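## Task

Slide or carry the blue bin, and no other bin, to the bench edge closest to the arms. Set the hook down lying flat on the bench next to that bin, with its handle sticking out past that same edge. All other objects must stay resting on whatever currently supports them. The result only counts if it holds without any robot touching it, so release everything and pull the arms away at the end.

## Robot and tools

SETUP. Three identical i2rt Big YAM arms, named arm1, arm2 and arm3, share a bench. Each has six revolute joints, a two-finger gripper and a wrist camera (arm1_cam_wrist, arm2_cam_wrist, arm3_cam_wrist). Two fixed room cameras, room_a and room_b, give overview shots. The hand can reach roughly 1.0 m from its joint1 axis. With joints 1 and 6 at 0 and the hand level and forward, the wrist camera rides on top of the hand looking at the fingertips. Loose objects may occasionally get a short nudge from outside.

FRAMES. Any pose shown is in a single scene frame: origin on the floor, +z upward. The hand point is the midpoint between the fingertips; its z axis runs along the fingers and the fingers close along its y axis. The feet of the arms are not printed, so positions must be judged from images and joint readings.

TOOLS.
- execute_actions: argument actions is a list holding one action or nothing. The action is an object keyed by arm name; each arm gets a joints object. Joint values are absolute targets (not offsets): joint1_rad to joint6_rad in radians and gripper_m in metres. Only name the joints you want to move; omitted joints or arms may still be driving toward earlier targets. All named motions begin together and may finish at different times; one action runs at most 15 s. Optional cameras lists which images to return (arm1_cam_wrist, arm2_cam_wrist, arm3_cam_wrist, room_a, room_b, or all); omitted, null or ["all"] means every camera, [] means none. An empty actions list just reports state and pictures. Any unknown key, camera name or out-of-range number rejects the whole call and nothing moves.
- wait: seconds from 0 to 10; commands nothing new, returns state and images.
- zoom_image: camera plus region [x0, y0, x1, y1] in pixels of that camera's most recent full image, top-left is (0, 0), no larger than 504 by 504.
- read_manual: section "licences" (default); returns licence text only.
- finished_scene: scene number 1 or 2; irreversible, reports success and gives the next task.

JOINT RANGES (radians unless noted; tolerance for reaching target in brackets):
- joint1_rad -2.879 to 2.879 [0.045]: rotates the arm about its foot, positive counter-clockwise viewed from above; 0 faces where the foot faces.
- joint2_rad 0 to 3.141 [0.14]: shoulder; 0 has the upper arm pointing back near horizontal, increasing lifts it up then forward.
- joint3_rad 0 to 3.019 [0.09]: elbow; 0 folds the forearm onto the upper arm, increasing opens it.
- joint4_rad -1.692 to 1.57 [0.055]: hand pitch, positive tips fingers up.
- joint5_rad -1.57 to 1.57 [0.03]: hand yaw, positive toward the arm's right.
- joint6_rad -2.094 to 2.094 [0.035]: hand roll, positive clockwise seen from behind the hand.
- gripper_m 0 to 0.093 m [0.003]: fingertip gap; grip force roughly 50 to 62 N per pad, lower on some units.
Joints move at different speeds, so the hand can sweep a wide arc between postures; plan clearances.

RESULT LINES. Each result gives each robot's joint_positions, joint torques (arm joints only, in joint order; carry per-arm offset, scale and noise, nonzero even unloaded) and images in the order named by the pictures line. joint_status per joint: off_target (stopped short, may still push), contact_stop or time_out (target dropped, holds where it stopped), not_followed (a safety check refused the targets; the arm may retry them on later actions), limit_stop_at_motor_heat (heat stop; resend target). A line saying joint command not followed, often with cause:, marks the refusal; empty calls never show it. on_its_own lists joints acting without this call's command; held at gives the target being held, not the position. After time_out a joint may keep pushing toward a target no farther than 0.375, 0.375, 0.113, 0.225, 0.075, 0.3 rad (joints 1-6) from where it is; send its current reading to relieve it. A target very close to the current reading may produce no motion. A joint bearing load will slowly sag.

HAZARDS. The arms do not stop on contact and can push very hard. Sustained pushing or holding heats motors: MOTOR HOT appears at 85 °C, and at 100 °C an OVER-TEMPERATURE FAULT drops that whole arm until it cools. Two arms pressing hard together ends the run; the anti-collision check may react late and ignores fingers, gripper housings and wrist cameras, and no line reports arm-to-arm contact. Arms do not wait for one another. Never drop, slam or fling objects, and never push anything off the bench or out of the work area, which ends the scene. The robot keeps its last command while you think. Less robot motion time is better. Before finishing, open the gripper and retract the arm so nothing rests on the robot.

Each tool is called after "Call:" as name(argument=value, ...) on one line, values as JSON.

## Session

Call:
execute_actions(actions=[])

Scene clock: 0.00 s.
Joint torques (N m, as the arm reports them, + toward a larger angle): no reading
Motor temperatures (°C, as the motors report them): arm1=[30 32 35 32 29 31] | arm2=[29 35 36 31 29 29] | arm3=[31 31 34 32 28 30]
arm1.joint_positions: joint1_rad=-0.217 joint2_rad=+0.471 joint3_rad=+1.408 joint4_rad=-1.490 joint5_rad=-0.146 joint6_rad=-0.719 gripper_m=+0.095
arm1.joint_status: not commanded
arm1.hand: x=-0.8930 y=+0.1486 z=+1.3187 quat_wxyz=(-0.450, +0.750, -0.446, -0.192) (m; scene frame)
arm2.joint_positions: joint1_rad=-0.624 joint2_rad=+0.508 joint3_rad=+1.670 joint4_rad=-1.435 joint5_rad=-0.049 joint6_rad=+0.129 gripper_m=+0.094
arm2.joint_status: not commanded
arm2.hand: x=+0.0495 y=+0.1119 z=+1.4433 quat_wxyz=(-0.472, +0.397, -0.690, -0.378) (m; scene frame)
arm3.joint_positions: joint1_rad=+0.629 joint2_rad=+0.562 joint3_rad=+1.478 joint4_rad=-1.617 joint5_rad=+0.161 joint6_rad=+0.719 gripper_m=+0.094
arm3.joint_status: not commanded
arm3.hand: x=+0.8376 y=+0.1405 z=+1.2898 quat_wxyz=(-0.118, +0.585, -0.692, -0.405) (m; scene frame)
pictures: arm1_cam_wrist, arm2_cam_wrist, arm3_cam_wrist, room_a, room_b
Images, in order (width x height): arm1_cam_wrist 504x504, arm2_cam_wrist 504x504, arm3_cam_wrist 504x504, room_a 504x504, room_b 504x504.

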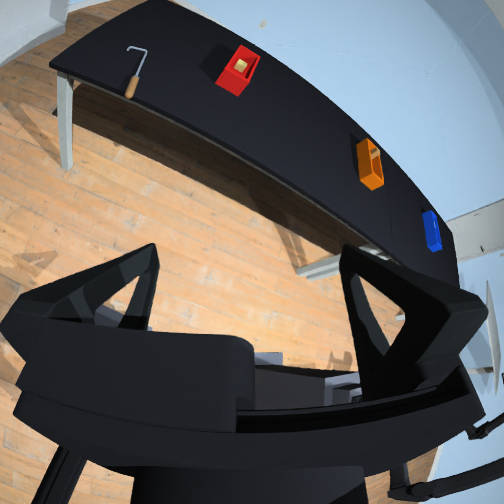

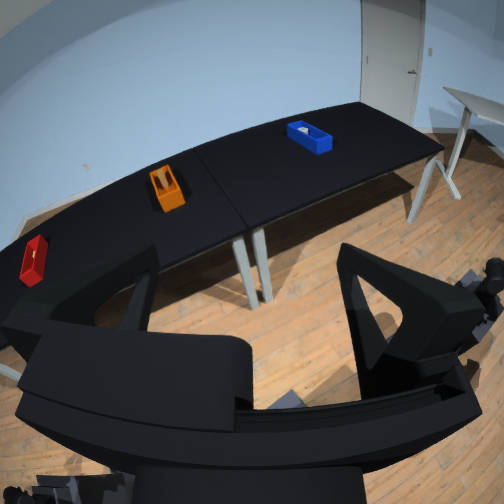

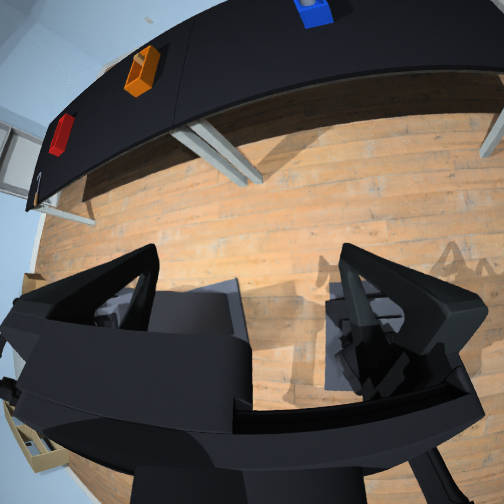

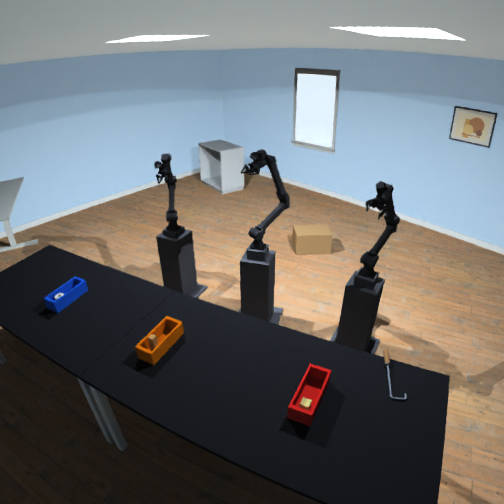

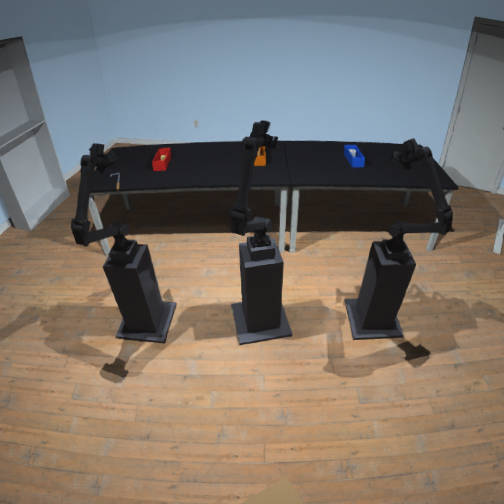

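Call:
execute_actions(actions=[{"arm1":{"joints":{"joint1_rad":0.62,"joint2_rad":2.315,"joint3_rad":1.18,"joint4_rad":1.185,"joint5_rad":0.45,"joint6_rad":1.571}},"arm2":{"joints":{"joint1_rad":-0.2,"joint2_rad":1.8,"joint3_rad":1.0,"joint4_rad":0.85,"joint5_rad":0.6,"joint6_rad":1.571}},"arm3":{"joints":{"joint1_rad":0.1,"joint2_rad":1.877,"joint3_rad":1.08,"joint4_rad":0.51,"joint5_rad":0,"joint6_rad":0}}}], cameras=["arm1_cam_wrist","arm3_cam_wrist"])

Scene clock: 13.57 s.
Joint torques (N m, as the arm reports them, + toward a larger angle): arm1=[ -1.14 -24.63   7.25   2.44   0.22  -0.16] | arm2=[ -0.83 -18.72   8.76   2.64   0.19  -0.06] | arm3=[  1.39 -20.21   6.71   2.81  -0.01  -0.07]
Motor temperatures (°C, as the motors report them): arm1=[30 32 36 32 29 31] | arm2=[29 35 36 32 29 29] | arm3=[31 31 36 32 28 30]
arm1.joint_positions: joint1_rad=+0.631 joint2_rad=+2.318 joint3_rad=+1.169 joint4_rad=+1.167 joint5_rad=+0.448 joint6_rad=+1.562 gripper_m=+0.095
arm1.joint_status: all done
arm1.hand: x=-1.2187 y=+0.6482 z=+0.7921 quat_wxyz=(+0.033, +0.035, -0.701, -0.711) (m; scene frame)
arm2.joint_positions: joint1_rad=-0.197 joint2_rad=+1.806 joint3_rad=+0.967 joint4_rad=+0.831 joint5_rad=+0.598 joint6_rad=+1.562 gripper_m=+0.094
arm2.joint_status: all done
arm2.hand: x=+0.1025 y=+0.6558 z=+0.9834 quat_wxyz=(-0.208, -0.208, -0.679, -0.672) (m; scene frame)
arm3.joint_positions: joint1_rad=+0.102 joint2_rad=+1.894 joint3_rad=+1.081 joint4_rad=+0.491 joint5_rad=+0.000 joint6_rad=+0.008 gripper_m=+0.094
arm3.joint_status: all done
arm3.hand: x=+0.8391 y=+0.6927 z=+0.8618 quat_wxyz=(-0.389, +0.602, -0.548, -0.431) (m; scene frame)
pictures: arm1_cam_wrist, arm3_cam_wrist
Images, in order (width x height): arm1_cam_wrist 504x504, arm3_cam_wrist 504x504.

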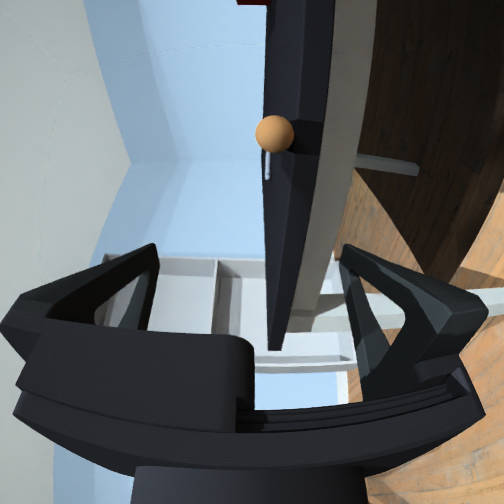

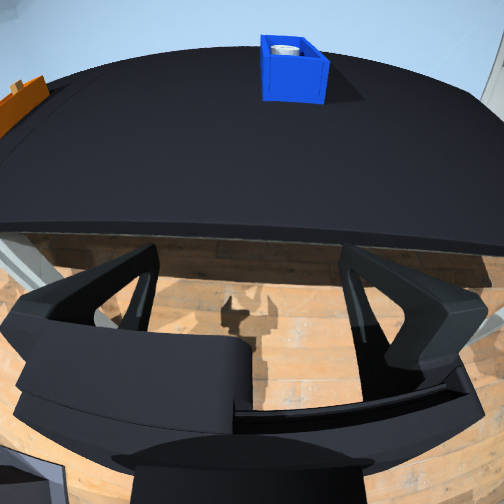

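Call:
execute_actions(actions=[{"arm1":{"joints":{"joint1_rad":0.472,"joint2_rad":2.455,"joint3_rad":1.537,"joint4_rad":0.962,"joint5_rad":0.15}},"arm3":{"joints":{"joint1_rad":-0.2,"joint5_rad":0.6,"joint6_rad":1.571,"joint4_rad":0.85}}}], cameras=["arm1_cam_wrist"])

Scene clock: 26.20 s.
Joint torques (N m, as the arm reports them, + toward a larger angle): arm1=[  0.84 -28.14  10.27   1.62  -0.03  -0.14] | arm2=[ -0.81 -18.74   8.78   2.64   0.19  -0.06] | arm3=[  2.1  -20.     6.51   2.68   0.06   0.01]
Motor temperatures (°C, as the motors report them): arm1=[30 34 36 32 29 31] | arm2=[29 35 38 32 29 29] | arm3=[31 31 36 32 28 30]
arm1.joint_positions: joint1_rad=+0.466 joint2_rad=+2.459 joint3_rad=+1.511 joint4_rad=+0.967 joint5_rad=+0.152 joint6_rad=+1.563 gripper_m=+0.095
arm1.joint_status: all done
arm1.hand: x=-1.1939 y=+0.7746 z=+0.7849 quat_wxyz=(+0.078, +0.082, -0.697, -0.708) (m; scene frame)
arm2.joint_positions: joint1_rad=-0.197 joint2_rad=+1.806 joint3_rad=+0.967 joint4_rad=+0.831 joint5_rad=+0.598 joint6_rad=+1.562 gripper_m=+0.094
arm2.joint_status: not commanded
arm2.hand: x=+0.1025 y=+0.6558 z=+0.9834 quat_wxyz=(-0.208, -0.208, -0.679, -0.672) (m; scene frame)
arm3.joint_positions: joint1_rad=-0.209 joint2_rad=+1.894 joint3_rad=+1.081 joint4_rad=+0.832 joint5_rad=+0.597 joint6_rad=+1.563 gripper_m=+0.094
arm3.joint_status: all done
arm3.hand: x=+1.1470 y=+0.6441 z=+0.9454 quat_wxyz=(-0.282, -0.274, -0.647, -0.653) (m; scene frame)
pictures: arm1_cam_wrist
Images, in order (width x height): arm1_cam_wrist 504x504.

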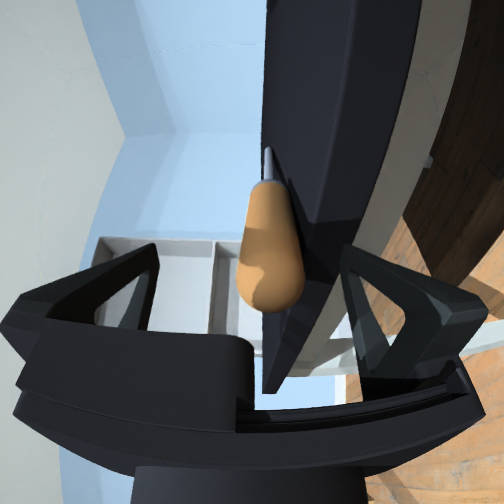

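Call:
execute_actions(actions=[])

Scene clock: 49.83 s.
Joint torques (N m, as the arm reports them, + toward a larger angle): arm1=[  0.05 -28.    10.12   1.87   0.    -0.16] | arm2=[ -0.73 -18.79   8.76   2.62   0.19  -0.05] | arm3=[  2.21 -19.68   6.54   2.67   0.08  -0.03]
Motor temperatures (°C, as the motors report them): arm1=[30 35 38 32 29 31] | arm2=[29 36 38 32 29 29] | arm3=[31 32 36 32 28 30]
arm1.joint_positions: joint1_rad=+0.466 joint2_rad=+2.459 joint3_rad=+1.511 joint4_rad=+0.967 joint5_rad=+0.152 joint6_rad=+1.563 gripper_m=+0.095
arm1.joint_status: all done
arm1.hand: x=-1.1939 y=+0.7746 z=+0.7849 quat_wxyz=(+0.078, +0.082, -0.697, -0.708) (m; scene frame)
arm2.joint_positions: joint1_rad=-0.197 joint2_rad=+1.806 joint3_rad=+0.967 joint4_rad=+0.831 joint5_rad=+0.598 joint6_rad=+1.562 gripper_m=+0.094
arm2.joint_status: not commanded
arm2.hand: x=+0.1025 y=+0.6558 z=+0.9834 quat_wxyz=(-0.208, -0.208, -0.679, -0.672) (m; scene frame)
arm3.joint_positions: joint1_rad=-0.209 joint2_rad=+1.894 joint3_rad=+1.081 joint4_rad=+0.832 joint5_rad=+0.597 joint6_rad=+1.564 gripper_m=+0.094
arm3.joint_status: all done
arm3.hand: x=+1.1470 y=+0.6441 z=+0.9454 quat_wxyz=(-0.282, -0.275, -0.647, -0.653) (m; scene frame)
pictures: arm1_cam_wrist, arm2_cam_wrist, arm3_cam_wrist, room_a, room_b
Images, in order (width x height): arm1_cam_wrist 504x504, arm2_cam_wrist 504x504, arm3_cam_wrist 504x504, room_a 504x504, room_b 504x504.

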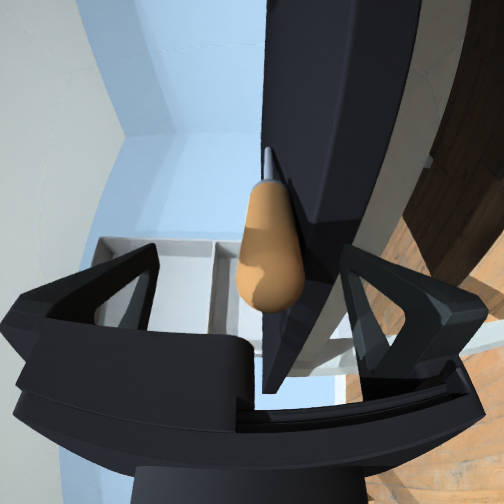

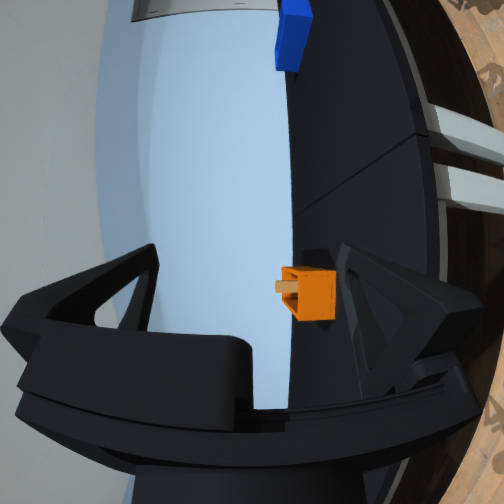

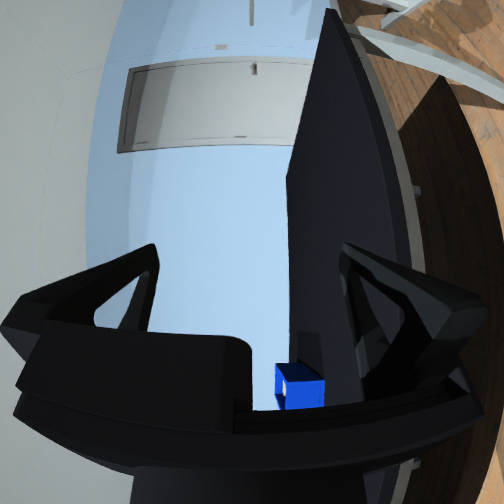

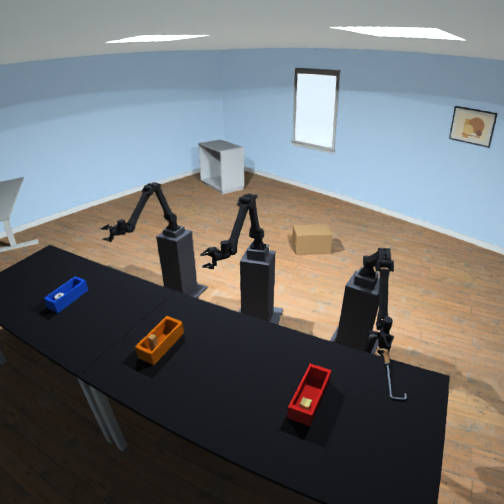

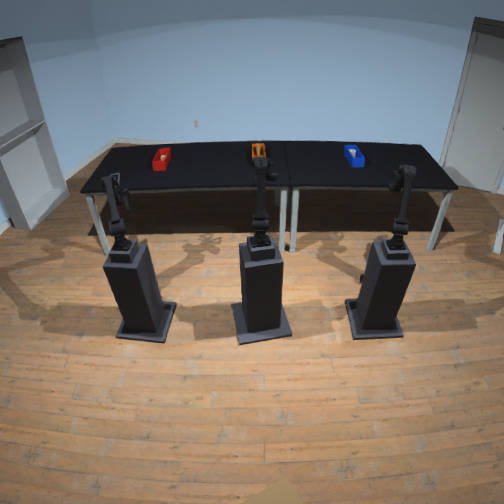

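Call:
execute_actions(actions=[{"arm1":{"joints":{"gripper_m":0}}}], cameras=["arm1_cam_wrist"])

Scene clock: 58.90 s.
Joint torques (N m, as the arm reports them, + toward a larger angle): arm1=[  0.15 -28.28  10.23   2.25   0.03  -0.11] | arm2=[ -0.94 -18.83   8.78   2.68   0.19  -0.04] | arm3=[  2.12 -19.67   6.49   2.65   0.08  -0.02]
Motor temperatures (°C, as the motors report them): arm1=[30 35 38 32 29 31] | arm2=[29 36 39 32 29 29] | arm3=[31 32 36 32 28 30]
arm1.joint_positions: joint1_rad=+0.466 joint2_rad=+2.460 joint3_rad=+1.511 joint4_rad=+0.957 joint5_rad=+0.152 joint6_rad=+1.563 gripper_m=+0.030
arm1.joint_status: gripper_m off_target (ended at +0.030, target +0.000)
arm1.hand: x=-1.1939 y=+0.7745 z=+0.7818 quat_wxyz=(+0.078, +0.083, -0.700, -0.705) (m; scene frame)
arm2.joint_positions: joint1_rad=-0.197 joint2_rad=+1.806 joint3_rad=+0.967 joint4_rad=+0.831 joint5_rad=+0.598 joint6_rad=+1.562 gripper_m=+0.094
arm2.joint_status: not commanded
arm2.hand: x=+0.1025 y=+0.6558 z=+0.9834 quat_wxyz=(-0.208, -0.208, -0.679, -0.672) (m; scene frame)
arm3.joint_positions: joint1_rad=-0.209 joint2_rad=+1.894 joint3_rad=+1.081 joint4_rad=+0.832 joint5_rad=+0.597 joint6_rad=+1.564 gripper_m=+0.094
arm3.joint_status: not commanded
arm3.hand: x=+1.1470 y=+0.6441 z=+0.9454 quat_wxyz=(-0.282, -0.275, -0.647, -0.653) (m; scene frame)
pictures: arm1_cam_wrist
Images, in order (width x height): arm1_cam_wrist 504x504.

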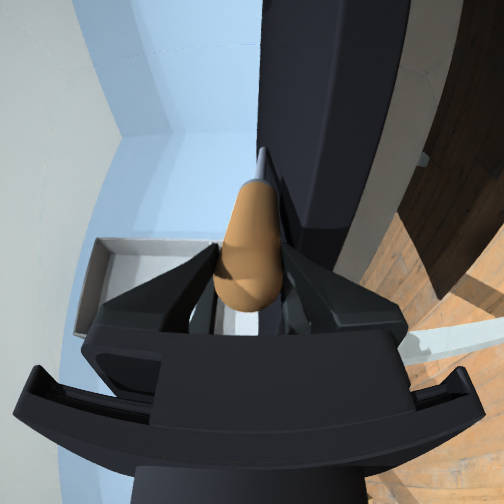

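Call:
execute_actions(actions=[{"arm1":{"joints":{"joint2_rad":2.41,"joint3_rad":1.45,"joint4_rad":1.02}}}], cameras=[])

Call:
execute_actions(actions=[{"arm1":{"joints":{"joint2_rad":2.375,"joint3_rad":1.375,"joint4_rad":1.055}}}], cameras=["arm1_cam_wrist"])

Scene clock: 69.27 s.
Joint torques (N m, as the arm reports them, + toward a larger angle): arm1=[ -0.11 -29.67   7.96   2.53   0.02  -0.12] | arm2=[ -0.95 -18.7    8.8    2.63   0.19  -0.04] | arm3=[  2.17 -19.82   6.53   2.67   0.05  -0.01]
Motor temperatures (°C, as the motors report them): arm1=[30 35 38 32 29 31] | arm2=[29 36 39 32 29 29] | arm3=[31 32 36 32 28 30]
arm1.joint_positions: joint1_rad=+0.466 joint2_rad=+2.438 joint3_rad=+1.446 joint4_rad=+0.999 joint5_rad=+0.152 joint6_rad=+1.563 gripper_m=+0.030
arm1.joint_status: all done
arm1.hand: x=-1.1873 y=+0.7579 z=+0.7795 quat_wxyz=(+0.078, +0.083, -0.701, -0.704) (m; scene frame)
arm2.joint_positions: joint1_rad=-0.197 joint2_rad=+1.806 joint3_rad=+0.967 joint4_rad=+0.831 joint5_rad=+0.598 joint6_rad=+1.562 gripper_m=+0.094
arm2.joint_status: not commanded
arm2.hand: x=+0.1025 y=+0.6558 z=+0.9834 quat_wxyz=(-0.208, -0.208, -0.679, -0.672) (m; scene frame)
arm3.joint_positions: joint1_rad=-0.209 joint2_rad=+1.894 joint3_rad=+1.081 joint4_rad=+0.832 joint5_rad=+0.597 joint6_rad=+1.564 gripper_m=+0.094
arm3.joint_status: not commanded
arm3.hand: x=+1.1470 y=+0.6441 z=+0.9454 quat_wxyz=(-0.282, -0.275, -0.647, -0.653) (m; scene frame)
pictures: none
No camera images: the call's "cameras" was empty. Leave "cameras" out to get every camera's image.

Scene clock: 69.93 s.
Joint torques (N m, as the arm reports them, + toward a larger angle): arm1=[ -0.39 -29.53   7.55   2.82   0.02  -0.14] | arm2=[ -0.95 -18.69   8.76   2.66   0.19  -0.05] | arm3=[  2.15 -19.82   6.52   2.69   0.05  -0.02]
Motor temperatures (°C, as the motors report them): arm1=[30 35 38 32 29 31] | arm2=[29 36 39 32 29 29] | arm3=[31 32 36 32 28 30]
arm1.joint_positions: joint1_rad=+0.466 joint2_rad=+2.402 joint3_rad=+1.370 joint4_rad=+1.032 joint5_rad=+0.152 joint6_rad=+1.563 gripper_m=+0.030
arm1.joint_status: all done
arm1.hand: x=-1.1799 y=+0.7395 z=+0.7823 quat_wxyz=(+0.077, +0.083, -0.703, -0.702) (m; scene frame)
arm2.joint_positions: joint1_rad=-0.197 joint2_rad=+1.806 joint3_rad=+0.967 joint4_rad=+0.831 joint5_rad=+0.598 joint6_rad=+1.562 gripper_m=+0.094
arm2.joint_status: not commanded
arm2.hand: x=+0.1025 y=+0.6558 z=+0.9834 quat_wxyz=(-0.208, -0.208, -0.679, -0.672) (m; scene frame)
arm3.joint_positions: joint1_rad=-0.209 joint2_rad=+1.894 joint3_rad=+1.081 joint4_rad=+0.832 joint5_rad=+0.597 joint6_rad=+1.564 gripper_m=+0.094
arm3.joint_status: not commanded
arm3.hand: x=+1.1470 y=+0.6441 z=+0.9454 quat_wxyz=(-0.282, -0.275, -0.647, -0.653) (m; scene frame)
pictures: arm1_cam_wrist
Images, in order (width x height): arm1_cam_wrist 504x504.

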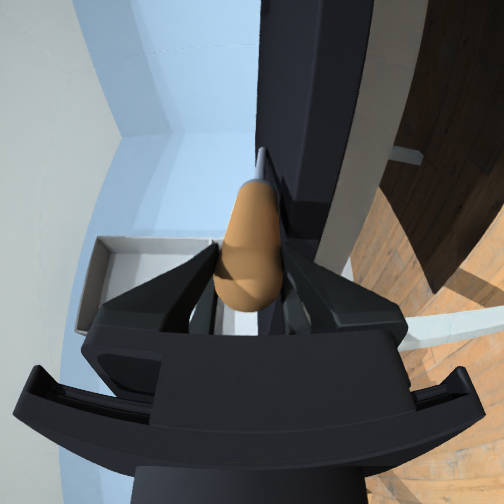

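Open and re-advance.

Call:
execute_actions(actions=[{"arm1":{"joints":{"gripper_m":0.093,"joint2_rad":2.39}}}], cameras=[])

Call:
execute_actions(actions=[{"arm1":{"joints":{"joint2_rad":2.455,"joint3_rad":1.535,"joint4_rad":0.975}}}], cameras=["arm1_cam_wrist"])

Scene clock: 73.47 s.
Joint torques (N m, as the arm reports them, + toward a larger angle): arm1=[  0.33 -27.27   7.75   2.52  -0.02  -0.15] | arm2=[ -0.84 -18.85   8.79   2.64   0.18  -0.05] | arm3=[  2.12 -19.76   6.57   2.69   0.06  -0.01]
Motor temperatures (°C, as the motors report them): arm1=[30 36 38 32 29 31] | arm2=[29 36 39 32 29 29] | arm3=[31 32 36 32 28 30]
arm1.joint_positions: joint1_rad=+0.466 joint2_rad=+2.402 joint3_rad=+1.370 joint4_rad=+1.037 joint5_rad=+0.152 joint6_rad=+1.564 gripper_m=+0.093
arm1.joint_status: all done
arm1.hand: x=-1.1799 y=+0.7395 z=+0.7835 quat_wxyz=(+0.078, +0.083, -0.701, -0.704) (m; scene frame)
arm2.joint_positions: joint1_rad=-0.197 joint2_rad=+1.806 joint3_rad=+0.967 joint4_rad=+0.831 joint5_rad=+0.598 joint6_rad=+1.562 gripper_m=+0.094
arm2.joint_status: not commanded
arm2.hand: x=+0.1025 y=+0.6558 z=+0.9834 quat_wxyz=(-0.208, -0.208, -0.679, -0.672) (m; scene frame)
arm3.joint_positions: joint1_rad=-0.209 joint2_rad=+1.894 joint3_rad=+1.081 joint4_rad=+0.832 joint5_rad=+0.597 joint6_rad=+1.564 gripper_m=+0.094
arm3.joint_status: not commanded
arm3.hand: x=+1.1470 y=+0.6441 z=+0.9454 quat_wxyz=(-0.282, -0.275, -0.647, -0.653) (m; scene frame)
pictures: none
No camera images: the call's "cameras" was empty. Leave "cameras" out to get every camera's image.

Scene clock: 74.33 s.
Joint torques (N m, as the arm reports them, + toward a larger angle): arm1=[  0.54 -25.61  10.65   1.84   0.02  -0.18] | arm2=[ -0.98 -18.7    8.77   2.57   0.19  -0.05] | arm3=[  1.98 -19.71   6.51   2.59   0.04  -0.02]
Motor temperatures (°C, as the motors report them): arm1=[30 36 38 32 29 31] | arm2=[29 36 39 32 29 29] | arm3=[31 32 36 32 28 30]
arm1.joint_positions: joint1_rad=+0.466 joint2_rad=+2.449 joint3_rad=+1.503 joint4_rad=+0.981 joint5_rad=+0.152 joint6_rad=+1.564 gripper_m=+0.093
arm1.joint_status: all done
arm1.hand: x=-1.1934 y=+0.7733 z=+0.7928 quat_wxyz=(+0.080, +0.080, -0.691, -0.714) (m; scene frame)
arm2.joint_positions: joint1_rad=-0.197 joint2_rad=+1.806 joint3_rad=+0.967 joint4_rad=+0.831 joint5_rad=+0.598 joint6_rad=+1.562 gripper_m=+0.094
arm2.joint_status: not commanded
arm2.hand: x=+0.1025 y=+0.6558 z=+0.9834 quat_wxyz=(-0.208, -0.208, -0.679, -0.672) (m; scene frame)
arm3.joint_positions: joint1_rad=-0.209 joint2_rad=+1.894 joint3_rad=+1.081 joint4_rad=+0.832 joint5_rad=+0.597 joint6_rad=+1.564 gripper_m=+0.094
arm3.joint_status: not commanded
arm3.hand: x=+1.1470 y=+0.6441 z=+0.9454 quat_wxyz=(-0.282, -0.275, -0.647, -0.653) (m; scene frame)
pictures: arm1_cam_wrist
Images, in order (width x height): arm1_cam_wrist 504x504.

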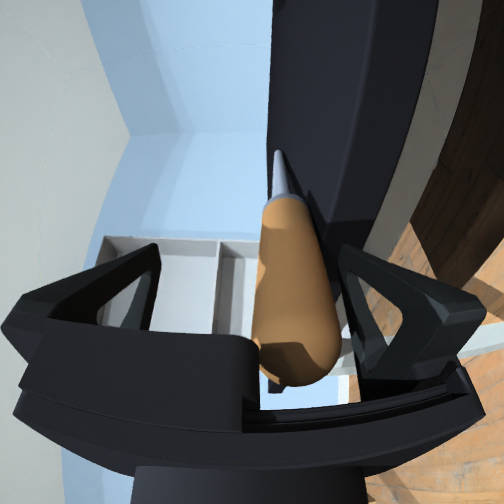

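Call:
execute_actions(actions=[{"arm1":{"joints":{"joint2_rad":2.465,"joint4_rad":0.94}}}], cameras=["arm1_cam_wrist"])

Scene clock: 79.87 s.
Joint torques (N m, as the arm reports them, + toward a larger angle): arm1=[ -0.55 -26.25  10.68   1.71   0.01  -0.14] | arm2=[ -0.78 -18.6    8.78   2.64   0.19  -0.05] | arm3=[  2.25 -19.81   6.6    2.6    0.05   0.  ]
Motor temperatures (°C, as the motors report them): arm1=[30 36 38 32 29 31] | arm2=[29 36 39 32 29 29] | arm3=[31 32 36 32 28 30]
arm1.joint_positions: joint1_rad=+0.466 joint2_rad=+2.449 joint3_rad=+1.503 joint4_rad=+0.948 joint5_rad=+0.152 joint6_rad=+1.564 gripper_m=+0.093
arm1.joint_status: all done
arm1.hand: x=-1.1935 y=+0.7735 z=+0.7848 quat_wxyz=(+0.077, +0.083, -0.702, -0.703) (m; scene frame)
arm2.joint_positions: joint1_rad=-0.197 joint2_rad=+1.806 joint3_rad=+0.967 joint4_rad=+0.831 joint5_rad=+0.598 joint6_rad=+1.562 gripper_m=+0.094
arm2.joint_status: not commanded
arm2.hand: x=+0.1025 y=+0.6558 z=+0.9834 quat_wxyz=(-0.208, -0.208, -0.679, -0.672) (m; scene frame)
arm3.joint_positions: joint1_rad=-0.209 joint2_rad=+1.894 joint3_rad=+1.081 joint4_rad=+0.832 joint5_rad=+0.597 joint6_rad=+1.564 gripper_m=+0.094
arm3.joint_status: not commanded
arm3.hand: x=+1.1470 y=+0.6441 z=+0.9454 quat_wxyz=(-0.282, -0.275, -0.647, -0.653) (m; scene frame)
pictures: arm1_cam_wrist
Images, in order (width x height): arm1_cam_wrist 504x504.

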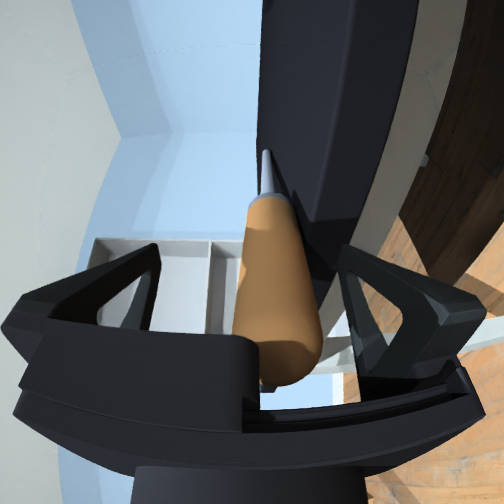

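Call:
execute_actions(actions=[{"arm1":{"joints":{"joint2_rad":2.483,"joint4_rad":0.96}}}], cameras=["arm1_cam_wrist"])

Scene clock: 85.93 s.
Joint torques (N m, as the arm reports them, + toward a larger angle): arm1=[ -0.61 -25.89  10.51   2.54   0.06  -0.18] | arm2=[ -0.76 -18.84   8.76   2.6    0.18  -0.06] | arm3=[  2.17 -19.73   6.53   2.66   0.06  -0.02]
Motor temperatures (°C, as the motors report them): arm1=[30 36 38 32 29 31] | arm2=[29 36 39 32 29 29] | arm3=[31 32 36 32 28 30]
arm1.joint_positions: joint1_rad=+0.466 joint2_rad=+2.469 joint3_rad=+1.503 joint4_rad=+0.948 joint5_rad=+0.152 joint6_rad=+1.564 gripper_m=+0.093
arm1.joint_status: all done
arm1.hand: x=-1.1925 y=+0.7711 z=+0.7689 quat_wxyz=(+0.076, +0.085, -0.709, -0.696) (m; scene frame)
arm2.joint_positions: joint1_rad=-0.197 joint2_rad=+1.806 joint3_rad=+0.967 joint4_rad=+0.831 joint5_rad=+0.598 joint6_rad=+1.562 gripper_m=+0.094
arm2.joint_status: not commanded
arm2.hand: x=+0.1025 y=+0.6558 z=+0.9834 quat_wxyz=(-0.208, -0.208, -0.679, -0.672) (m; scene frame)
arm3.joint_positions: joint1_rad=-0.209 joint2_rad=+1.894 joint3_rad=+1.081 joint4_rad=+0.832 joint5_rad=+0.597 joint6_rad=+1.564 gripper_m=+0.094
arm3.joint_status: not commanded
arm3.hand: x=+1.1470 y=+0.6441 z=+0.9454 quat_wxyz=(-0.282, -0.275, -0.647, -0.653) (m; scene frame)
pictures: arm1_cam_wrist
Images, in order (width x height): arm1_cam_wrist 504x504.

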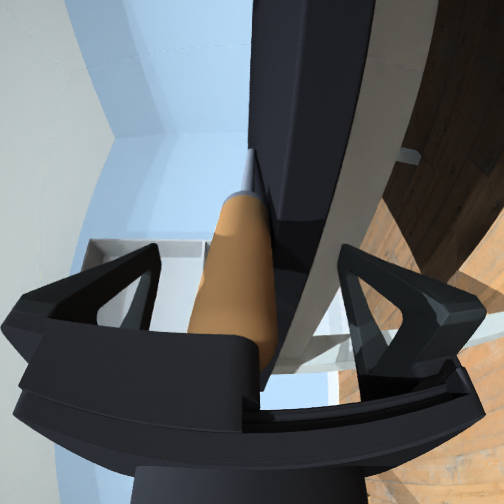

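Overshoot; raise with q4.

Call:
execute_actions(actions=[{"arm1":{"joints":{"joint2_rad":2.46,"joint4_rad":0.997}}}], cameras=["arm1_cam_wrist"])

Scene clock: 93.77 s.
Joint torques (N m, as the arm reports them, + toward a larger angle): arm1=[ -0.37 -28.84  10.48   2.47   0.02  -0.16] | arm2=[ -0.68 -18.78   8.73   2.59   0.19  -0.06] | arm3=[  2.1  -19.74   6.52   2.65   0.05  -0.02]
Motor temperatures (°C, as the motors report them): arm1=[30 36 38 32 29 31] | arm2=[29 36 39 32 29 29] | arm3=[31 32 36 32 28 30]
arm1.joint_positions: joint1_rad=+0.466 joint2_rad=+2.469 joint3_rad=+1.503 joint4_rad=+0.979 joint5_rad=+0.152 joint6_rad=+1.564 gripper_m=+0.093
arm1.joint_status: all done
arm1.hand: x=-1.1925 y=+0.7711 z=+0.7764 quat_wxyz=(+0.078, +0.082, -0.699, -0.706) (m; scene frame)
arm2.joint_positions: joint1_rad=-0.197 joint2_rad=+1.806 joint3_rad=+0.967 joint4_rad=+0.831 joint5_rad=+0.598 joint6_rad=+1.562 gripper_m=+0.094
arm2.joint_status: not commanded
arm2.hand: x=+0.1025 y=+0.6558 z=+0.9834 quat_wxyz=(-0.208, -0.208, -0.679, -0.672) (m; scene frame)
arm3.joint_positions: joint1_rad=-0.209 joint2_rad=+1.894 joint3_rad=+1.081 joint4_rad=+0.832 joint5_rad=+0.597 joint6_rad=+1.564 gripper_m=+0.094
arm3.joint_status: not commanded
arm3.hand: x=+1.1470 y=+0.6441 z=+0.9454 quat_wxyz=(-0.282, -0.275, -0.647, -0.653) (m; scene frame)
pictures: arm1_cam_wrist
Images, in order (width x height): arm1_cam_wrist 504x504.

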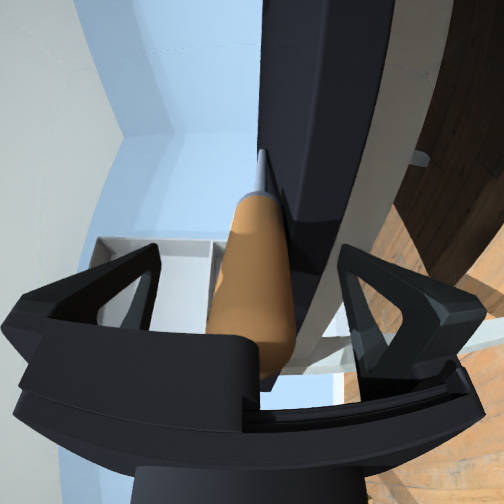

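Call:
execute_actions(actions=[{"arm1":{"joints":{"gripper_m":0}}}], cameras=[])

Call:
execute_actions(actions=[{"arm1":{"joints":{"joint2_rad":2.18}},"arm2":{"joints":{"joint1_rad":-0.6}}}], cameras=["arm1_cam_wrist"])

Call:
execute_actions(actions=[{"arm1":{"joints":{"joint1_rad":-0.06,"joint5_rad":-0.26}}}], cameras=[])

Call:
execute_actions(actions=[{"arm1":{"joints":{"joint1_rad":-0.58,"joint5_rad":-0.67}}}], cameras=["arm1_cam_wrist","room_a"])

Scene clock: 103.23 s.
Joint torques (N m, as the arm reports them, + toward a larger angle): arm1=[ -0.16 -28.92  10.58   2.71   0.04  -0.15] | arm2=[ -0.85 -18.8    8.75   2.62   0.19  -0.04] | arm3=[  2.36 -19.76   6.61   2.63   0.06  -0.01]
Motor temperatures (°C, as the motors report them): arm1=[30 36 39 32 29 31] | arm2=[29 36 39 32 29 29] | arm3=[31 33 36 32 28 30]
arm1.joint_positions: joint1_rad=+0.466 joint2_rad=+2.470 joint3_rad=+1.503 joint4_rad=+0.978 joint5_rad=+0.151 joint6_rad=+1.563 gripper_m=+0.030
arm1.joint_status: gripper_m off_target (ended at +0.030, target +0.000)
arm1.hand: x=-1.1925 y=+0.7709 z=+0.7750 quat_wxyz=(+0.078, +0.083, -0.699, -0.706) (m; scene frame)
arm2.joint_positions: joint1_rad=-0.197 joint2_rad=+1.806 joint3_rad=+0.967 joint4_rad=+0.831 joint5_rad=+0.598 joint6_rad=+1.562 gripper_m=+0.094
arm2.joint_status: not commanded
arm2.hand: x=+0.1025 y=+0.6558 z=+0.9834 quat_wxyz=(-0.208, -0.208, -0.679, -0.672) (m; scene frame)
arm3.joint_positions: joint1_rad=-0.209 joint2_rad=+1.894 joint3_rad=+1.081 joint4_rad=+0.832 joint5_rad=+0.597 joint6_rad=+1.564 gripper_m=+0.094
arm3.joint_status: not commanded
arm3.hand: x=+1.1470 y=+0.6441 z=+0.9454 quat_wxyz=(-0.282, -0.275, -0.647, -0.653) (m; scene frame)
pictures: none
No camera images: the call's "cameras" was empty. Leave "cameras" out to get every camera's image.

Scene clock: 104.70 s.
Joint torques (N m, as the arm reports them, + toward a larger angle): arm1=[  0.11 -30.46  12.8    3.02   0.03  -0.09] | arm2=[ -0.69 -18.8    8.71   2.66   0.05  -0.04] | arm3=[  2.   -19.9    6.49   2.71   0.08  -0.02]
Motor temperatures (°C, as the motors report them): arm1=[30 36 39 32 29 31] | arm2=[29 36 39 32 29 29] | arm3=[31 33 36 32 28 30]
arm1.joint_positions: joint1_rad=+0.466 joint2_rad=+2.212 joint3_rad=+1.496 joint4_rad=+0.967 joint5_rad=+0.151 joint6_rad=+1.563 gripper_m=+0.030
arm1.joint_status: all done
arm1.hand: x=-1.1952 y=+0.7769 z=+0.9773 quat_wxyz=(+0.099, +0.060, -0.612, -0.782) (m; scene frame)
arm2.joint_positions: joint1_rad=-0.599 joint2_rad=+1.806 joint3_rad=+0.967 joint4_rad=+0.831 joint5_rad=+0.602 joint6_rad=+1.562 gripper_m=+0.094
arm2.joint_status: all done
arm2.hand: x=+0.3486 y=+0.5658 z=+0.9807 quat_wxyz=(-0.339, -0.341, -0.625, -0.615) (m; scene frame)
arm3.joint_positions: joint1_rad=-0.209 joint2_rad=+1.894 joint3_rad=+1.081 joint4_rad=+0.832 joint5_rad=+0.597 joint6_rad=+1.564 gripper_m=+0.094
arm3.joint_status: not commanded
arm3.hand: x=+1.1470 y=+0.6441 z=+0.9454 quat_wxyz=(-0.282, -0.275, -0.647, -0.653) (m; scene frame)
pictures: arm1_cam_wrist
Images, in order (width x height): arm1_cam_wrist 504x504.

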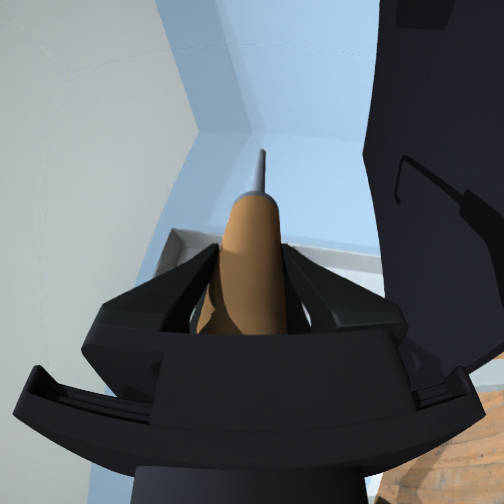

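Scene clock: 106.80 s.
Joint torques (N m, as the arm reports them, + toward a larger angle): arm1=[ -1.01 -29.97  12.78   2.82   0.26  -0.15] | arm2=[ -0.62 -18.89   8.75   2.63   0.05  -0.03] | arm3=[  2.35 -19.7    6.54   2.56   0.07  -0.02]
Motor temperatures (°C, as the motors report them): arm1=[30 36 39 32 29 31] | arm2=[29 36 39 32 29 29] | arm3=[31 33 36 32 28 30]
arm1.joint_positions: joint1_rad=-0.056 joint2_rad=+2.212 joint3_rad=+1.496 joint4_rad=+0.967 joint5_rad=-0.262 joint6_rad=+1.565 gripper_m=+0.030
arm1.joint_status: all done
arm1.hand: x=-0.8394 y=+0.8200 z=+0.9770 quat_wxyz=(+0.021, +0.062, -0.614, -0.786) (m; scene frame)
arm2.joint_positions: joint1_rad=-0.599 joint2_rad=+1.806 joint3_rad=+0.967 joint4_rad=+0.831 joint5_rad=+0.602 joint6_rad=+1.562 gripper_m=+0.094
arm2.joint_status: not commanded
arm2.hand: x=+0.3486 y=+0.5658 z=+0.9807 quat_wxyz=(-0.339, -0.341, -0.625, -0.615) (m; scene frame)
arm3.joint_positions: joint1_rad=-0.209 joint2_rad=+1.894 joint3_rad=+1.081 joint4_rad=+0.832 joint5_rad=+0.597 joint6_rad=+1.564 gripper_m=+0.094
arm3.joint_status: not commanded
arm3.hand: x=+1.1470 y=+0.6441 z=+0.9454 quat_wxyz=(-0.282, -0.275, -0.647, -0.653) (m; scene frame)
pictures: none
No camera images: the call's "cameras" was empty. Leave "cameras" out to get every camera's image.

Scene clock: 108.87 s.
Joint torques (N m, as the arm reports them, + toward a larger angle): arm1=[ -1.51 -29.75  12.67   2.6    0.4   -0.16] | arm2=[ -0.78 -18.75   8.78   2.62   0.05  -0.06] | arm3=[  1.99 -19.75   6.61   2.65   0.06  -0.01]
Motor temperatures (°C, as the motors report them): arm1=[30 36 39 32 29 31] | arm2=[29 36 39 32 29 29] | arm3=[31 33 36 32 28 30]
arm1.joint_positions: joint1_rad=-0.576 joint2_rad=+2.212 joint3_rad=+1.496 joint4_rad=+0.967 joint5_rad=-0.674 joint6_rad=+1.565 gripper_m=+0.030
arm1.joint_status: all done
arm1.hand: x=-0.5100 y=+0.6894 z=+0.9701 quat_wxyz=(-0.053, +0.061, -0.633, -0.770) (m; scene frame)
arm2.joint_positions: joint1_rad=-0.599 joint2_rad=+1.806 joint3_rad=+0.967 joint4_rad=+0.831 joint5_rad=+0.602 joint6_rad=+1.562 gripper_m=+0.094
arm2.joint_status: not commanded
arm2.hand: x=+0.3486 y=+0.5658 z=+0.9807 quat_wxyz=(-0.339, -0.341, -0.625, -0.615) (m; scene frame)
arm3.joint_positions: joint1_rad=-0.209 joint2_rad=+1.894 joint3_rad=+1.081 joint4_rad=+0.832 joint5_rad=+0.597 joint6_rad=+1.564 gripper_m=+0.094
arm3.joint_status: not commanded
arm3.hand: x=+1.1470 y=+0.6441 z=+0.9454 quat_wxyz=(-0.282, -0.275, -0.647, -0.653) (m; scene frame)
pictures: arm1_cam_wrist, room_a
Images, in order (width x height): arm1_cam_wrist 504x504, room_a 504x504.

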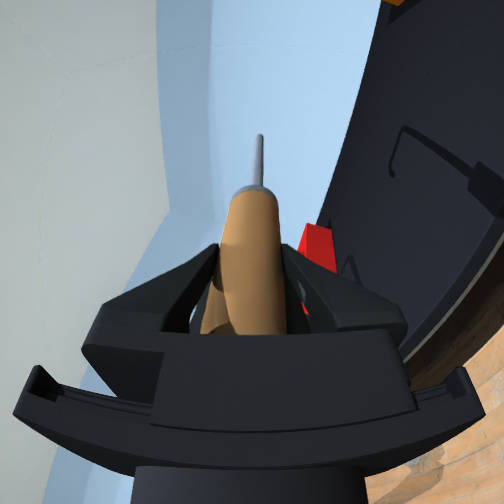

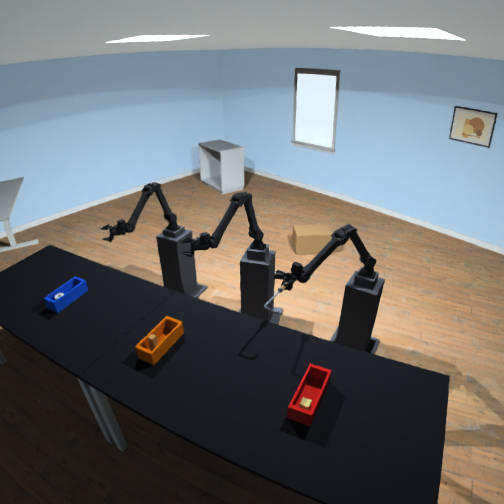

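Call:
execute_actions(actions=[{"arm1":{"joints":{"joint2_rad":2.53,"joint3_rad":2.0,"joint4_rad":0.74}}}], cameras=["arm1_cam_wrist"])

Scene clock: 115.53 s.
Joint torques (N m, as the arm reports them, + toward a larger angle): arm1=[ -0.93 -36.02  16.37   3.     0.11  -0.18] | arm2=[ -0.51 -18.68   8.79   2.61   0.05  -0.06] | arm3=[  2.1  -19.67   6.49   2.64   0.06  -0.02]
Motor temperatures (°C, as the motors report them): arm1=[30 36 40 32 29 31] | arm2=[29 36 39 32 29 29] | arm3=[31 33 36 32 28 30]
arm1.joint_positions: joint1_rad=-0.576 joint2_rad=+2.581 joint3_rad=+1.927 joint4_rad=+0.705 joint5_rad=-0.669 joint6_rad=+1.565 gripper_m=+0.030
arm1.joint_status: all done
arm1.hand: x=-0.4492 y=+0.7656 z=+0.8284 quat_wxyz=(-0.011, +0.016, -0.693, -0.720) (m; scene frame)
arm2.joint_positions: joint1_rad=-0.599 joint2_rad=+1.806 joint3_rad=+0.967 joint4_rad=+0.831 joint5_rad=+0.602 joint6_rad=+1.562 gripper_m=+0.094
arm2.joint_status: not commanded
arm2.hand: x=+0.3486 y=+0.5658 z=+0.9807 quat_wxyz=(-0.339, -0.341, -0.625, -0.615) (m; scene frame)
arm3.joint_positions: joint1_rad=-0.209 joint2_rad=+1.894 joint3_rad=+1.081 joint4_rad=+0.832 joint5_rad=+0.597 joint6_rad=+1.564 gripper_m=+0.094
arm3.joint_status: not commanded
arm3.hand: x=+1.1470 y=+0.6441 z=+0.9454 quat_wxyz=(-0.282, -0.275, -0.647, -0.653) (m; scene frame)
pictures: arm1_cam_wrist
Images, in order (width x height): arm1_cam_wrist 504x504.

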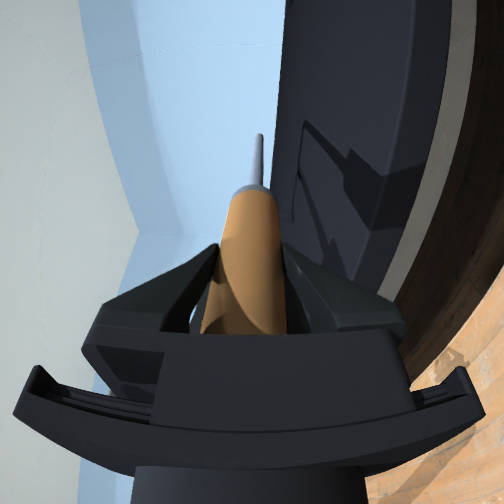

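Call:
execute_actions(actions=[{"arm1":{"joints":{"joint2_rad":2.59,"joint4_rad":0.755}}}], cameras=["arm1_cam_wrist"])

Scene clock: 122.83 s.
Joint torques (N m, as the arm reports them, + toward a larger angle): arm1=[ -1.37 -34.61  15.88   3.47   0.09  -0.18] | arm2=[ -0.7  -18.8    8.77   2.64   0.05  -0.05] | arm3=[  2.37 -20.     6.54   2.59   0.05  -0.03]
Motor temperatures (°C, as the motors report them): arm1=[30 37 42 32 29 31] | arm2=[29 36 39 32 29 29] | arm3=[31 33 36 32 28 30]
arm1.joint_positions: joint1_rad=-0.576 joint2_rad=+2.619 joint3_rad=+1.927 joint4_rad=+0.709 joint5_rad=-0.669 joint6_rad=+1.565 gripper_m=+0.030
arm1.joint_status: all done
arm1.hand: x=-0.4514 y=+0.7627 z=+0.7963 quat_wxyz=(-0.004, +0.009, -0.703, -0.711) (m; scene frame)
arm2.joint_positions: joint1_rad=-0.599 joint2_rad=+1.806 joint3_rad=+0.967 joint4_rad=+0.831 joint5_rad=+0.602 joint6_rad=+1.562 gripper_m=+0.094
arm2.joint_status: not commanded
arm2.hand: x=+0.3486 y=+0.5658 z=+0.9807 quat_wxyz=(-0.339, -0.341, -0.625, -0.615) (m; scene frame)
arm3.joint_positions: joint1_rad=-0.209 joint2_rad=+1.894 joint3_rad=+1.081 joint4_rad=+0.832 joint5_rad=+0.597 joint6_rad=+1.564 gripper_m=+0.094
arm3.joint_status: not commanded
arm3.hand: x=+1.1470 y=+0.6441 z=+0.9454 quat_wxyz=(-0.282, -0.275, -0.647, -0.653) (m; scene frame)
pictures: arm1_cam_wrist
Images, in order (width x height): arm1_cam_wrist 504x504.

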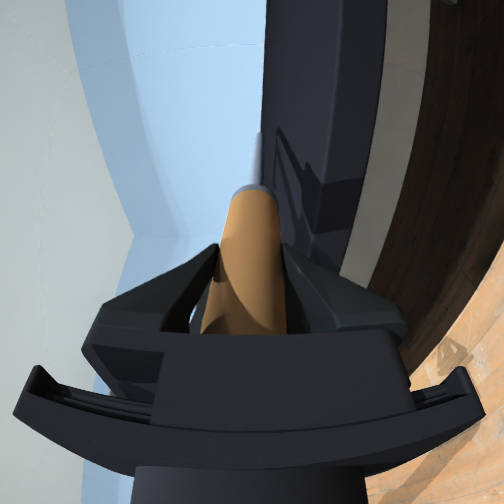

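Call:
execute_actions(actions=[{"arm1":{"joints":{"joint2_rad":2.612}}}], cameras=["arm1_cam_wrist"])

Scene clock: 126.37 s.
Joint torques (N m, as the arm reports them, + toward a larger angle): arm1=[ -0.89 -33.01  16.17   3.49   0.08  -0.15] | arm2=[ -0.62 -18.78   8.79   2.61   0.06  -0.05] | arm3=[  2.25 -19.82   6.54   2.63   0.05  -0.03]
Motor temperatures (°C, as the motors report them): arm1=[30 37 43 32 29 31] | arm2=[29 36 39 32 29 29] | arm3=[31 33 36 32 28 30]
arm1.joint_positions: joint1_rad=-0.576 joint2_rad=+2.634 joint3_rad=+1.927 joint4_rad=+0.709 joint5_rad=-0.669 joint6_rad=+1.565 gripper_m=+0.030
arm1.joint_status: all done
arm1.hand: x=-0.4524 y=+0.7613 z=+0.7834 quat_wxyz=(-0.001, +0.006, -0.707, -0.707) (m; scene frame)
arm2.joint_positions: joint1_rad=-0.599 joint2_rad=+1.806 joint3_rad=+0.967 joint4_rad=+0.831 joint5_rad=+0.602 joint6_rad=+1.562 gripper_m=+0.094
arm2.joint_status: not commanded
arm2.hand: x=+0.3486 y=+0.5658 z=+0.9807 quat_wxyz=(-0.339, -0.341, -0.625, -0.615) (m; scene frame)
arm3.joint_positions: joint1_rad=-0.209 joint2_rad=+1.894 joint3_rad=+1.081 joint4_rad=+0.832 joint5_rad=+0.597 joint6_rad=+1.564 gripper_m=+0.094
arm3.joint_status: not commanded
arm3.hand: x=+1.1470 y=+0.6441 z=+0.9454 quat_wxyz=(-0.282, -0.275, -0.647, -0.653) (m; scene frame)
pictures: arm1_cam_wrist
Images, in order (width x height): arm1_cam_wrist 504x504.

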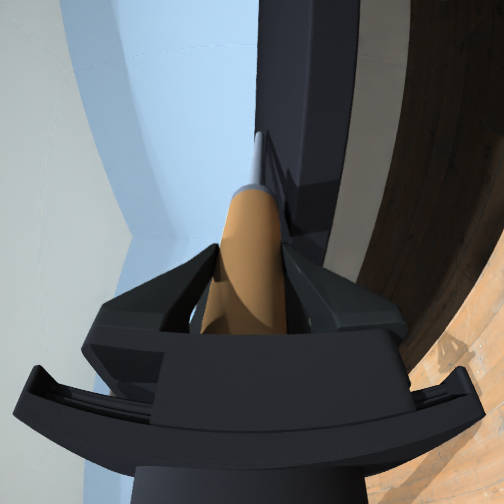

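Call:
execute_actions(actions=[{"arm1":{"joints":{"gripper_m":0.093,"joint4_rad":0.73,"joint3_rad":1.97}}}], cameras=["arm1_cam_wrist"])

Call:
execute_actions(actions=[{"arm1":{"joints":{"joint2_rad":2.55,"joint3_rad":1.81,"joint4_rad":0.80}}}], cameras=["arm1_cam_wrist"])

Scene clock: 133.37 s.
Joint torques (N m, as the arm reports them, + toward a larger angle): arm1=[ -0.7  -33.06  13.36   2.39   0.15  -0.19] | arm2=[ -0.65 -18.8    8.75   2.63   0.05  -0.06] | arm3=[  2.15 -19.76   6.54   2.65   0.06  -0.02]
Motor temperatures (°C, as the motors report them): arm1=[30 37 43 32 29 31] | arm2=[29 36 39 32 29 29] | arm3=[31 33 36 32 28 30]
arm1.joint_positions: joint1_rad=-0.576 joint2_rad=+2.632 joint3_rad=+1.927 joint4_rad=+0.713 joint5_rad=-0.670 joint6_rad=+1.566 gripper_m=+0.093
arm1.joint_status: all done
arm1.hand: x=-0.4524 y=+0.7615 z=+0.7855 quat_wxyz=(-0.002, +0.007, -0.706, -0.708) (m; scene frame)
arm2.joint_positions: joint1_rad=-0.599 joint2_rad=+1.806 joint3_rad=+0.967 joint4_rad=+0.831 joint5_rad=+0.602 joint6_rad=+1.562 gripper_m=+0.094
arm2.joint_status: not commanded
arm2.hand: x=+0.3486 y=+0.5658 z=+0.9807 quat_wxyz=(-0.339, -0.341, -0.625, -0.615) (m; scene frame)
arm3.joint_positions: joint1_rad=-0.209 joint2_rad=+1.894 joint3_rad=+1.081 joint4_rad=+0.832 joint5_rad=+0.597 joint6_rad=+1.564 gripper_m=+0.094
arm3.joint_status: not commanded
arm3.hand: x=+1.1470 y=+0.6441 z=+0.9454 quat_wxyz=(-0.282, -0.275, -0.647, -0.653) (m; scene frame)
pictures: arm1_cam_wrist
Images, in order (width x height): arm1_cam_wrist 504x504.

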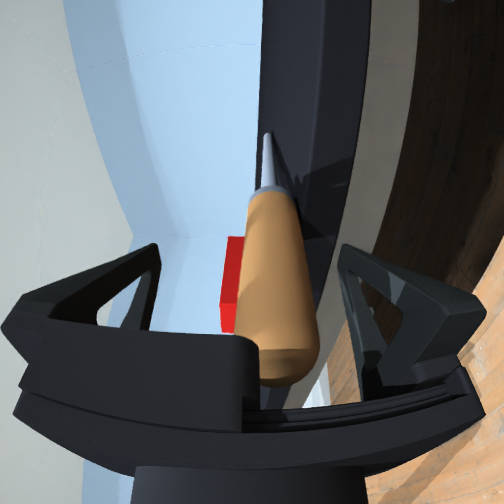

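Scene clock: 134.37 s.
Joint torques (N m, as the arm reports them, + toward a larger angle): arm1=[ -0.72 -30.12  10.06   2.47   0.1   -0.2 ] | arm2=[ -0.72 -18.76   8.78   2.64   0.06  -0.05] | arm3=[  1.97 -19.95   6.49   2.58   0.07  -0.02]
Motor temperatures (°C, as the motors report them): arm1=[30 37 43 32 29 31] | arm2=[29 36 39 32 29 29] | arm3=[31 33 36 32 28 30]
arm1.joint_positions: joint1_rad=-0.576 joint2_rad=+2.561 joint3_rad=+1.802 joint4_rad=+0.783 joint5_rad=-0.670 joint6_rad=+1.566 gripper_m=+0.093
arm1.joint_status: all done
arm1.hand: x=-0.4670 y=+0.7428 z=+0.7988 quat_wxyz=(-0.005, +0.010, -0.701, -0.713) (m; scene frame)
arm2.joint_positions: joint1_rad=-0.599 joint2_rad=+1.806 joint3_rad=+0.967 joint4_rad=+0.831 joint5_rad=+0.602 joint6_rad=+1.562 gripper_m=+0.094
arm2.joint_status: not commanded
arm2.hand: x=+0.3486 y=+0.5658 z=+0.9807 quat_wxyz=(-0.339, -0.341, -0.625, -0.615) (m; scene frame)
arm3.joint_positions: joint1_rad=-0.209 joint2_rad=+1.894 joint3_rad=+1.081 joint4_rad=+0.832 joint5_rad=+0.597 joint6_rad=+1.564 gripper_m=+0.094
arm3.joint_status: not commanded
arm3.hand: x=+1.1470 y=+0.6441 z=+0.9454 quat_wxyz=(-0.282, -0.275, -0.647, -0.653) (m; scene frame)
pictures: arm1_cam_wrist
Images, in order (width x height): arm1_cam_wrist 504x504.

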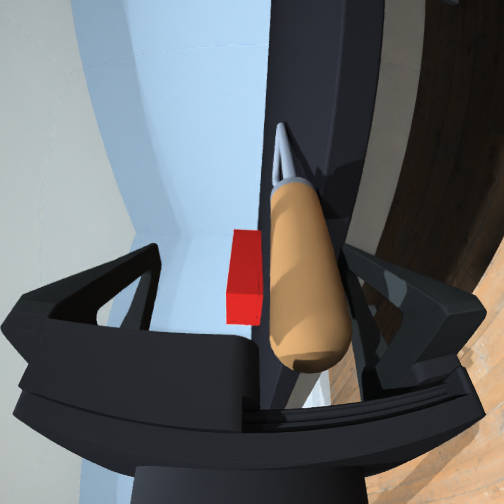

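Call:
execute_actions(actions=[{"arm1":{"joints":{"joint1_rad":-0.62,"joint2_rad":2.535,"joint3_rad":1.68,"joint4_rad":0.87}}}], cameras=["arm1_cam_wrist"])

Scene clock: 139.33 s.
Joint torques (N m, as the arm reports them, + toward a larger angle): arm1=[ -0.31 -29.13   9.31   2.19   0.14  -0.13] | arm2=[ -0.72 -18.67   8.73   2.67   0.05  -0.05] | arm3=[  2.18 -19.66   6.54   2.71   0.05  -0.02]
Motor temperatures (°C, as the motors report them): arm1=[30 37 42 32 29 31] | arm2=[29 36 39 32 29 29] | arm3=[31 33 36 32 28 30]
arm1.joint_positions: joint1_rad=-0.621 joint2_rad=+2.541 joint3_rad=+1.670 joint4_rad=+0.854 joint5_rad=-0.670 joint6_rad=+1.566 gripper_m=+0.093
arm1.joint_status: all done
arm1.hand: x=-0.4560 y=+0.6960 z=+0.7684 quat_wxyz=(-0.012, -0.015, -0.713, -0.701) (m; scene frame)
arm2.joint_positions: joint1_rad=-0.599 joint2_rad=+1.806 joint3_rad=+0.967 joint4_rad=+0.831 joint5_rad=+0.602 joint6_rad=+1.562 gripper_m=+0.094
arm2.joint_status: not commanded
arm2.hand: x=+0.3486 y=+0.5658 z=+0.9807 quat_wxyz=(-0.339, -0.341, -0.625, -0.615) (m; scene frame)
arm3.joint_positions: joint1_rad=-0.209 joint2_rad=+1.894 joint3_rad=+1.081 joint4_rad=+0.832 joint5_rad=+0.597 joint6_rad=+1.564 gripper_m=+0.094
arm3.joint_status: not commanded
arm3.hand: x=+1.1470 y=+0.6441 z=+0.9454 quat_wxyz=(-0.282, -0.275, -0.647, -0.653) (m; scene frame)
pictures: arm1_cam_wrist
Images, in order (width x height): arm1_cam_wrist 504x504.

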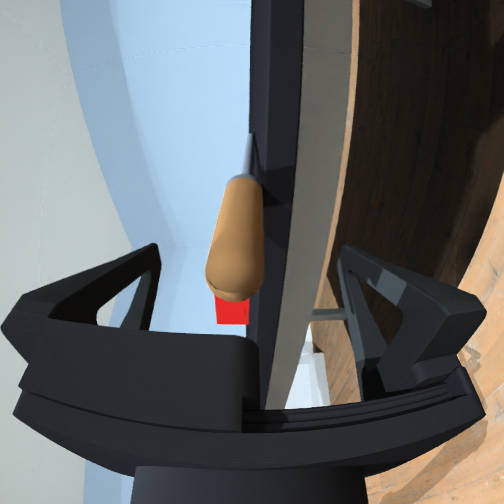

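Call:
execute_actions(actions=[{"arm1":{"joints":{"joint1_rad":-0.64,"joint2_rad":2.47,"joint3_rad":1.55,"joint4_rad":0.94}}}], cameras=["arm1_cam_wrist", "room_a"])

Scene clock: 144.90 s.
Joint torques (N m, as the arm reports them, + toward a larger angle): arm1=[ -1.65 -29.82   8.06   2.46   0.1   -0.15] | arm2=[ -0.68 -18.78   8.75   2.64   0.05  -0.05] | arm3=[  2.25 -19.96   6.58   2.65   0.06  -0.01]
Motor temperatures (°C, as the motors report them): arm1=[30 37 41 32 29 31] | arm2=[29 36 39 32 29 29] | arm3=[31 33 36 32 28 30]
arm1.joint_positions: joint1_rad=-0.629 joint2_rad=+2.480 joint3_rad=+1.549 joint4_rad=+0.924 joint5_rad=-0.670 joint6_rad=+1.566 gripper_m=+0.093
arm1.joint_status: all done
arm1.hand: x=-0.4685 y=+0.6706 z=+0.7772 quat_wxyz=(-0.017, -0.016, -0.710, -0.704) (m; scene frame)
arm2.joint_positions: joint1_rad=-0.599 joint2_rad=+1.806 joint3_rad=+0.967 joint4_rad=+0.831 joint5_rad=+0.602 joint6_rad=+1.562 gripper_m=+0.094
arm2.joint_status: not commanded
arm2.hand: x=+0.3486 y=+0.5658 z=+0.9807 quat_wxyz=(-0.339, -0.341, -0.625, -0.615) (m; scene frame)
arm3.joint_positions: joint1_rad=-0.209 joint2_rad=+1.894 joint3_rad=+1.081 joint4_rad=+0.832 joint5_rad=+0.597 joint6_rad=+1.564 gripper_m=+0.094
arm3.joint_status: not commanded
arm3.hand: x=+1.1470 y=+0.6441 z=+0.9454 quat_wxyz=(-0.282, -0.275, -0.647, -0.653) (m; scene frame)
pictures: arm1_cam_wrist, room_a
Images, in order (width x height): arm1_cam_wrist 504x504, room_a 504x504.

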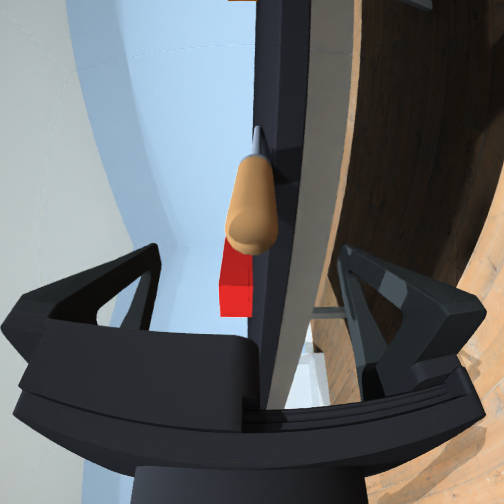

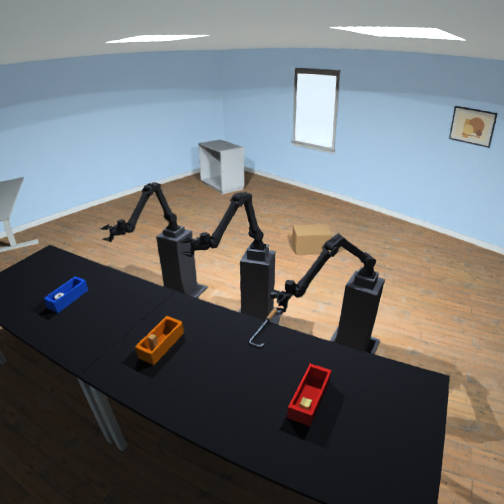

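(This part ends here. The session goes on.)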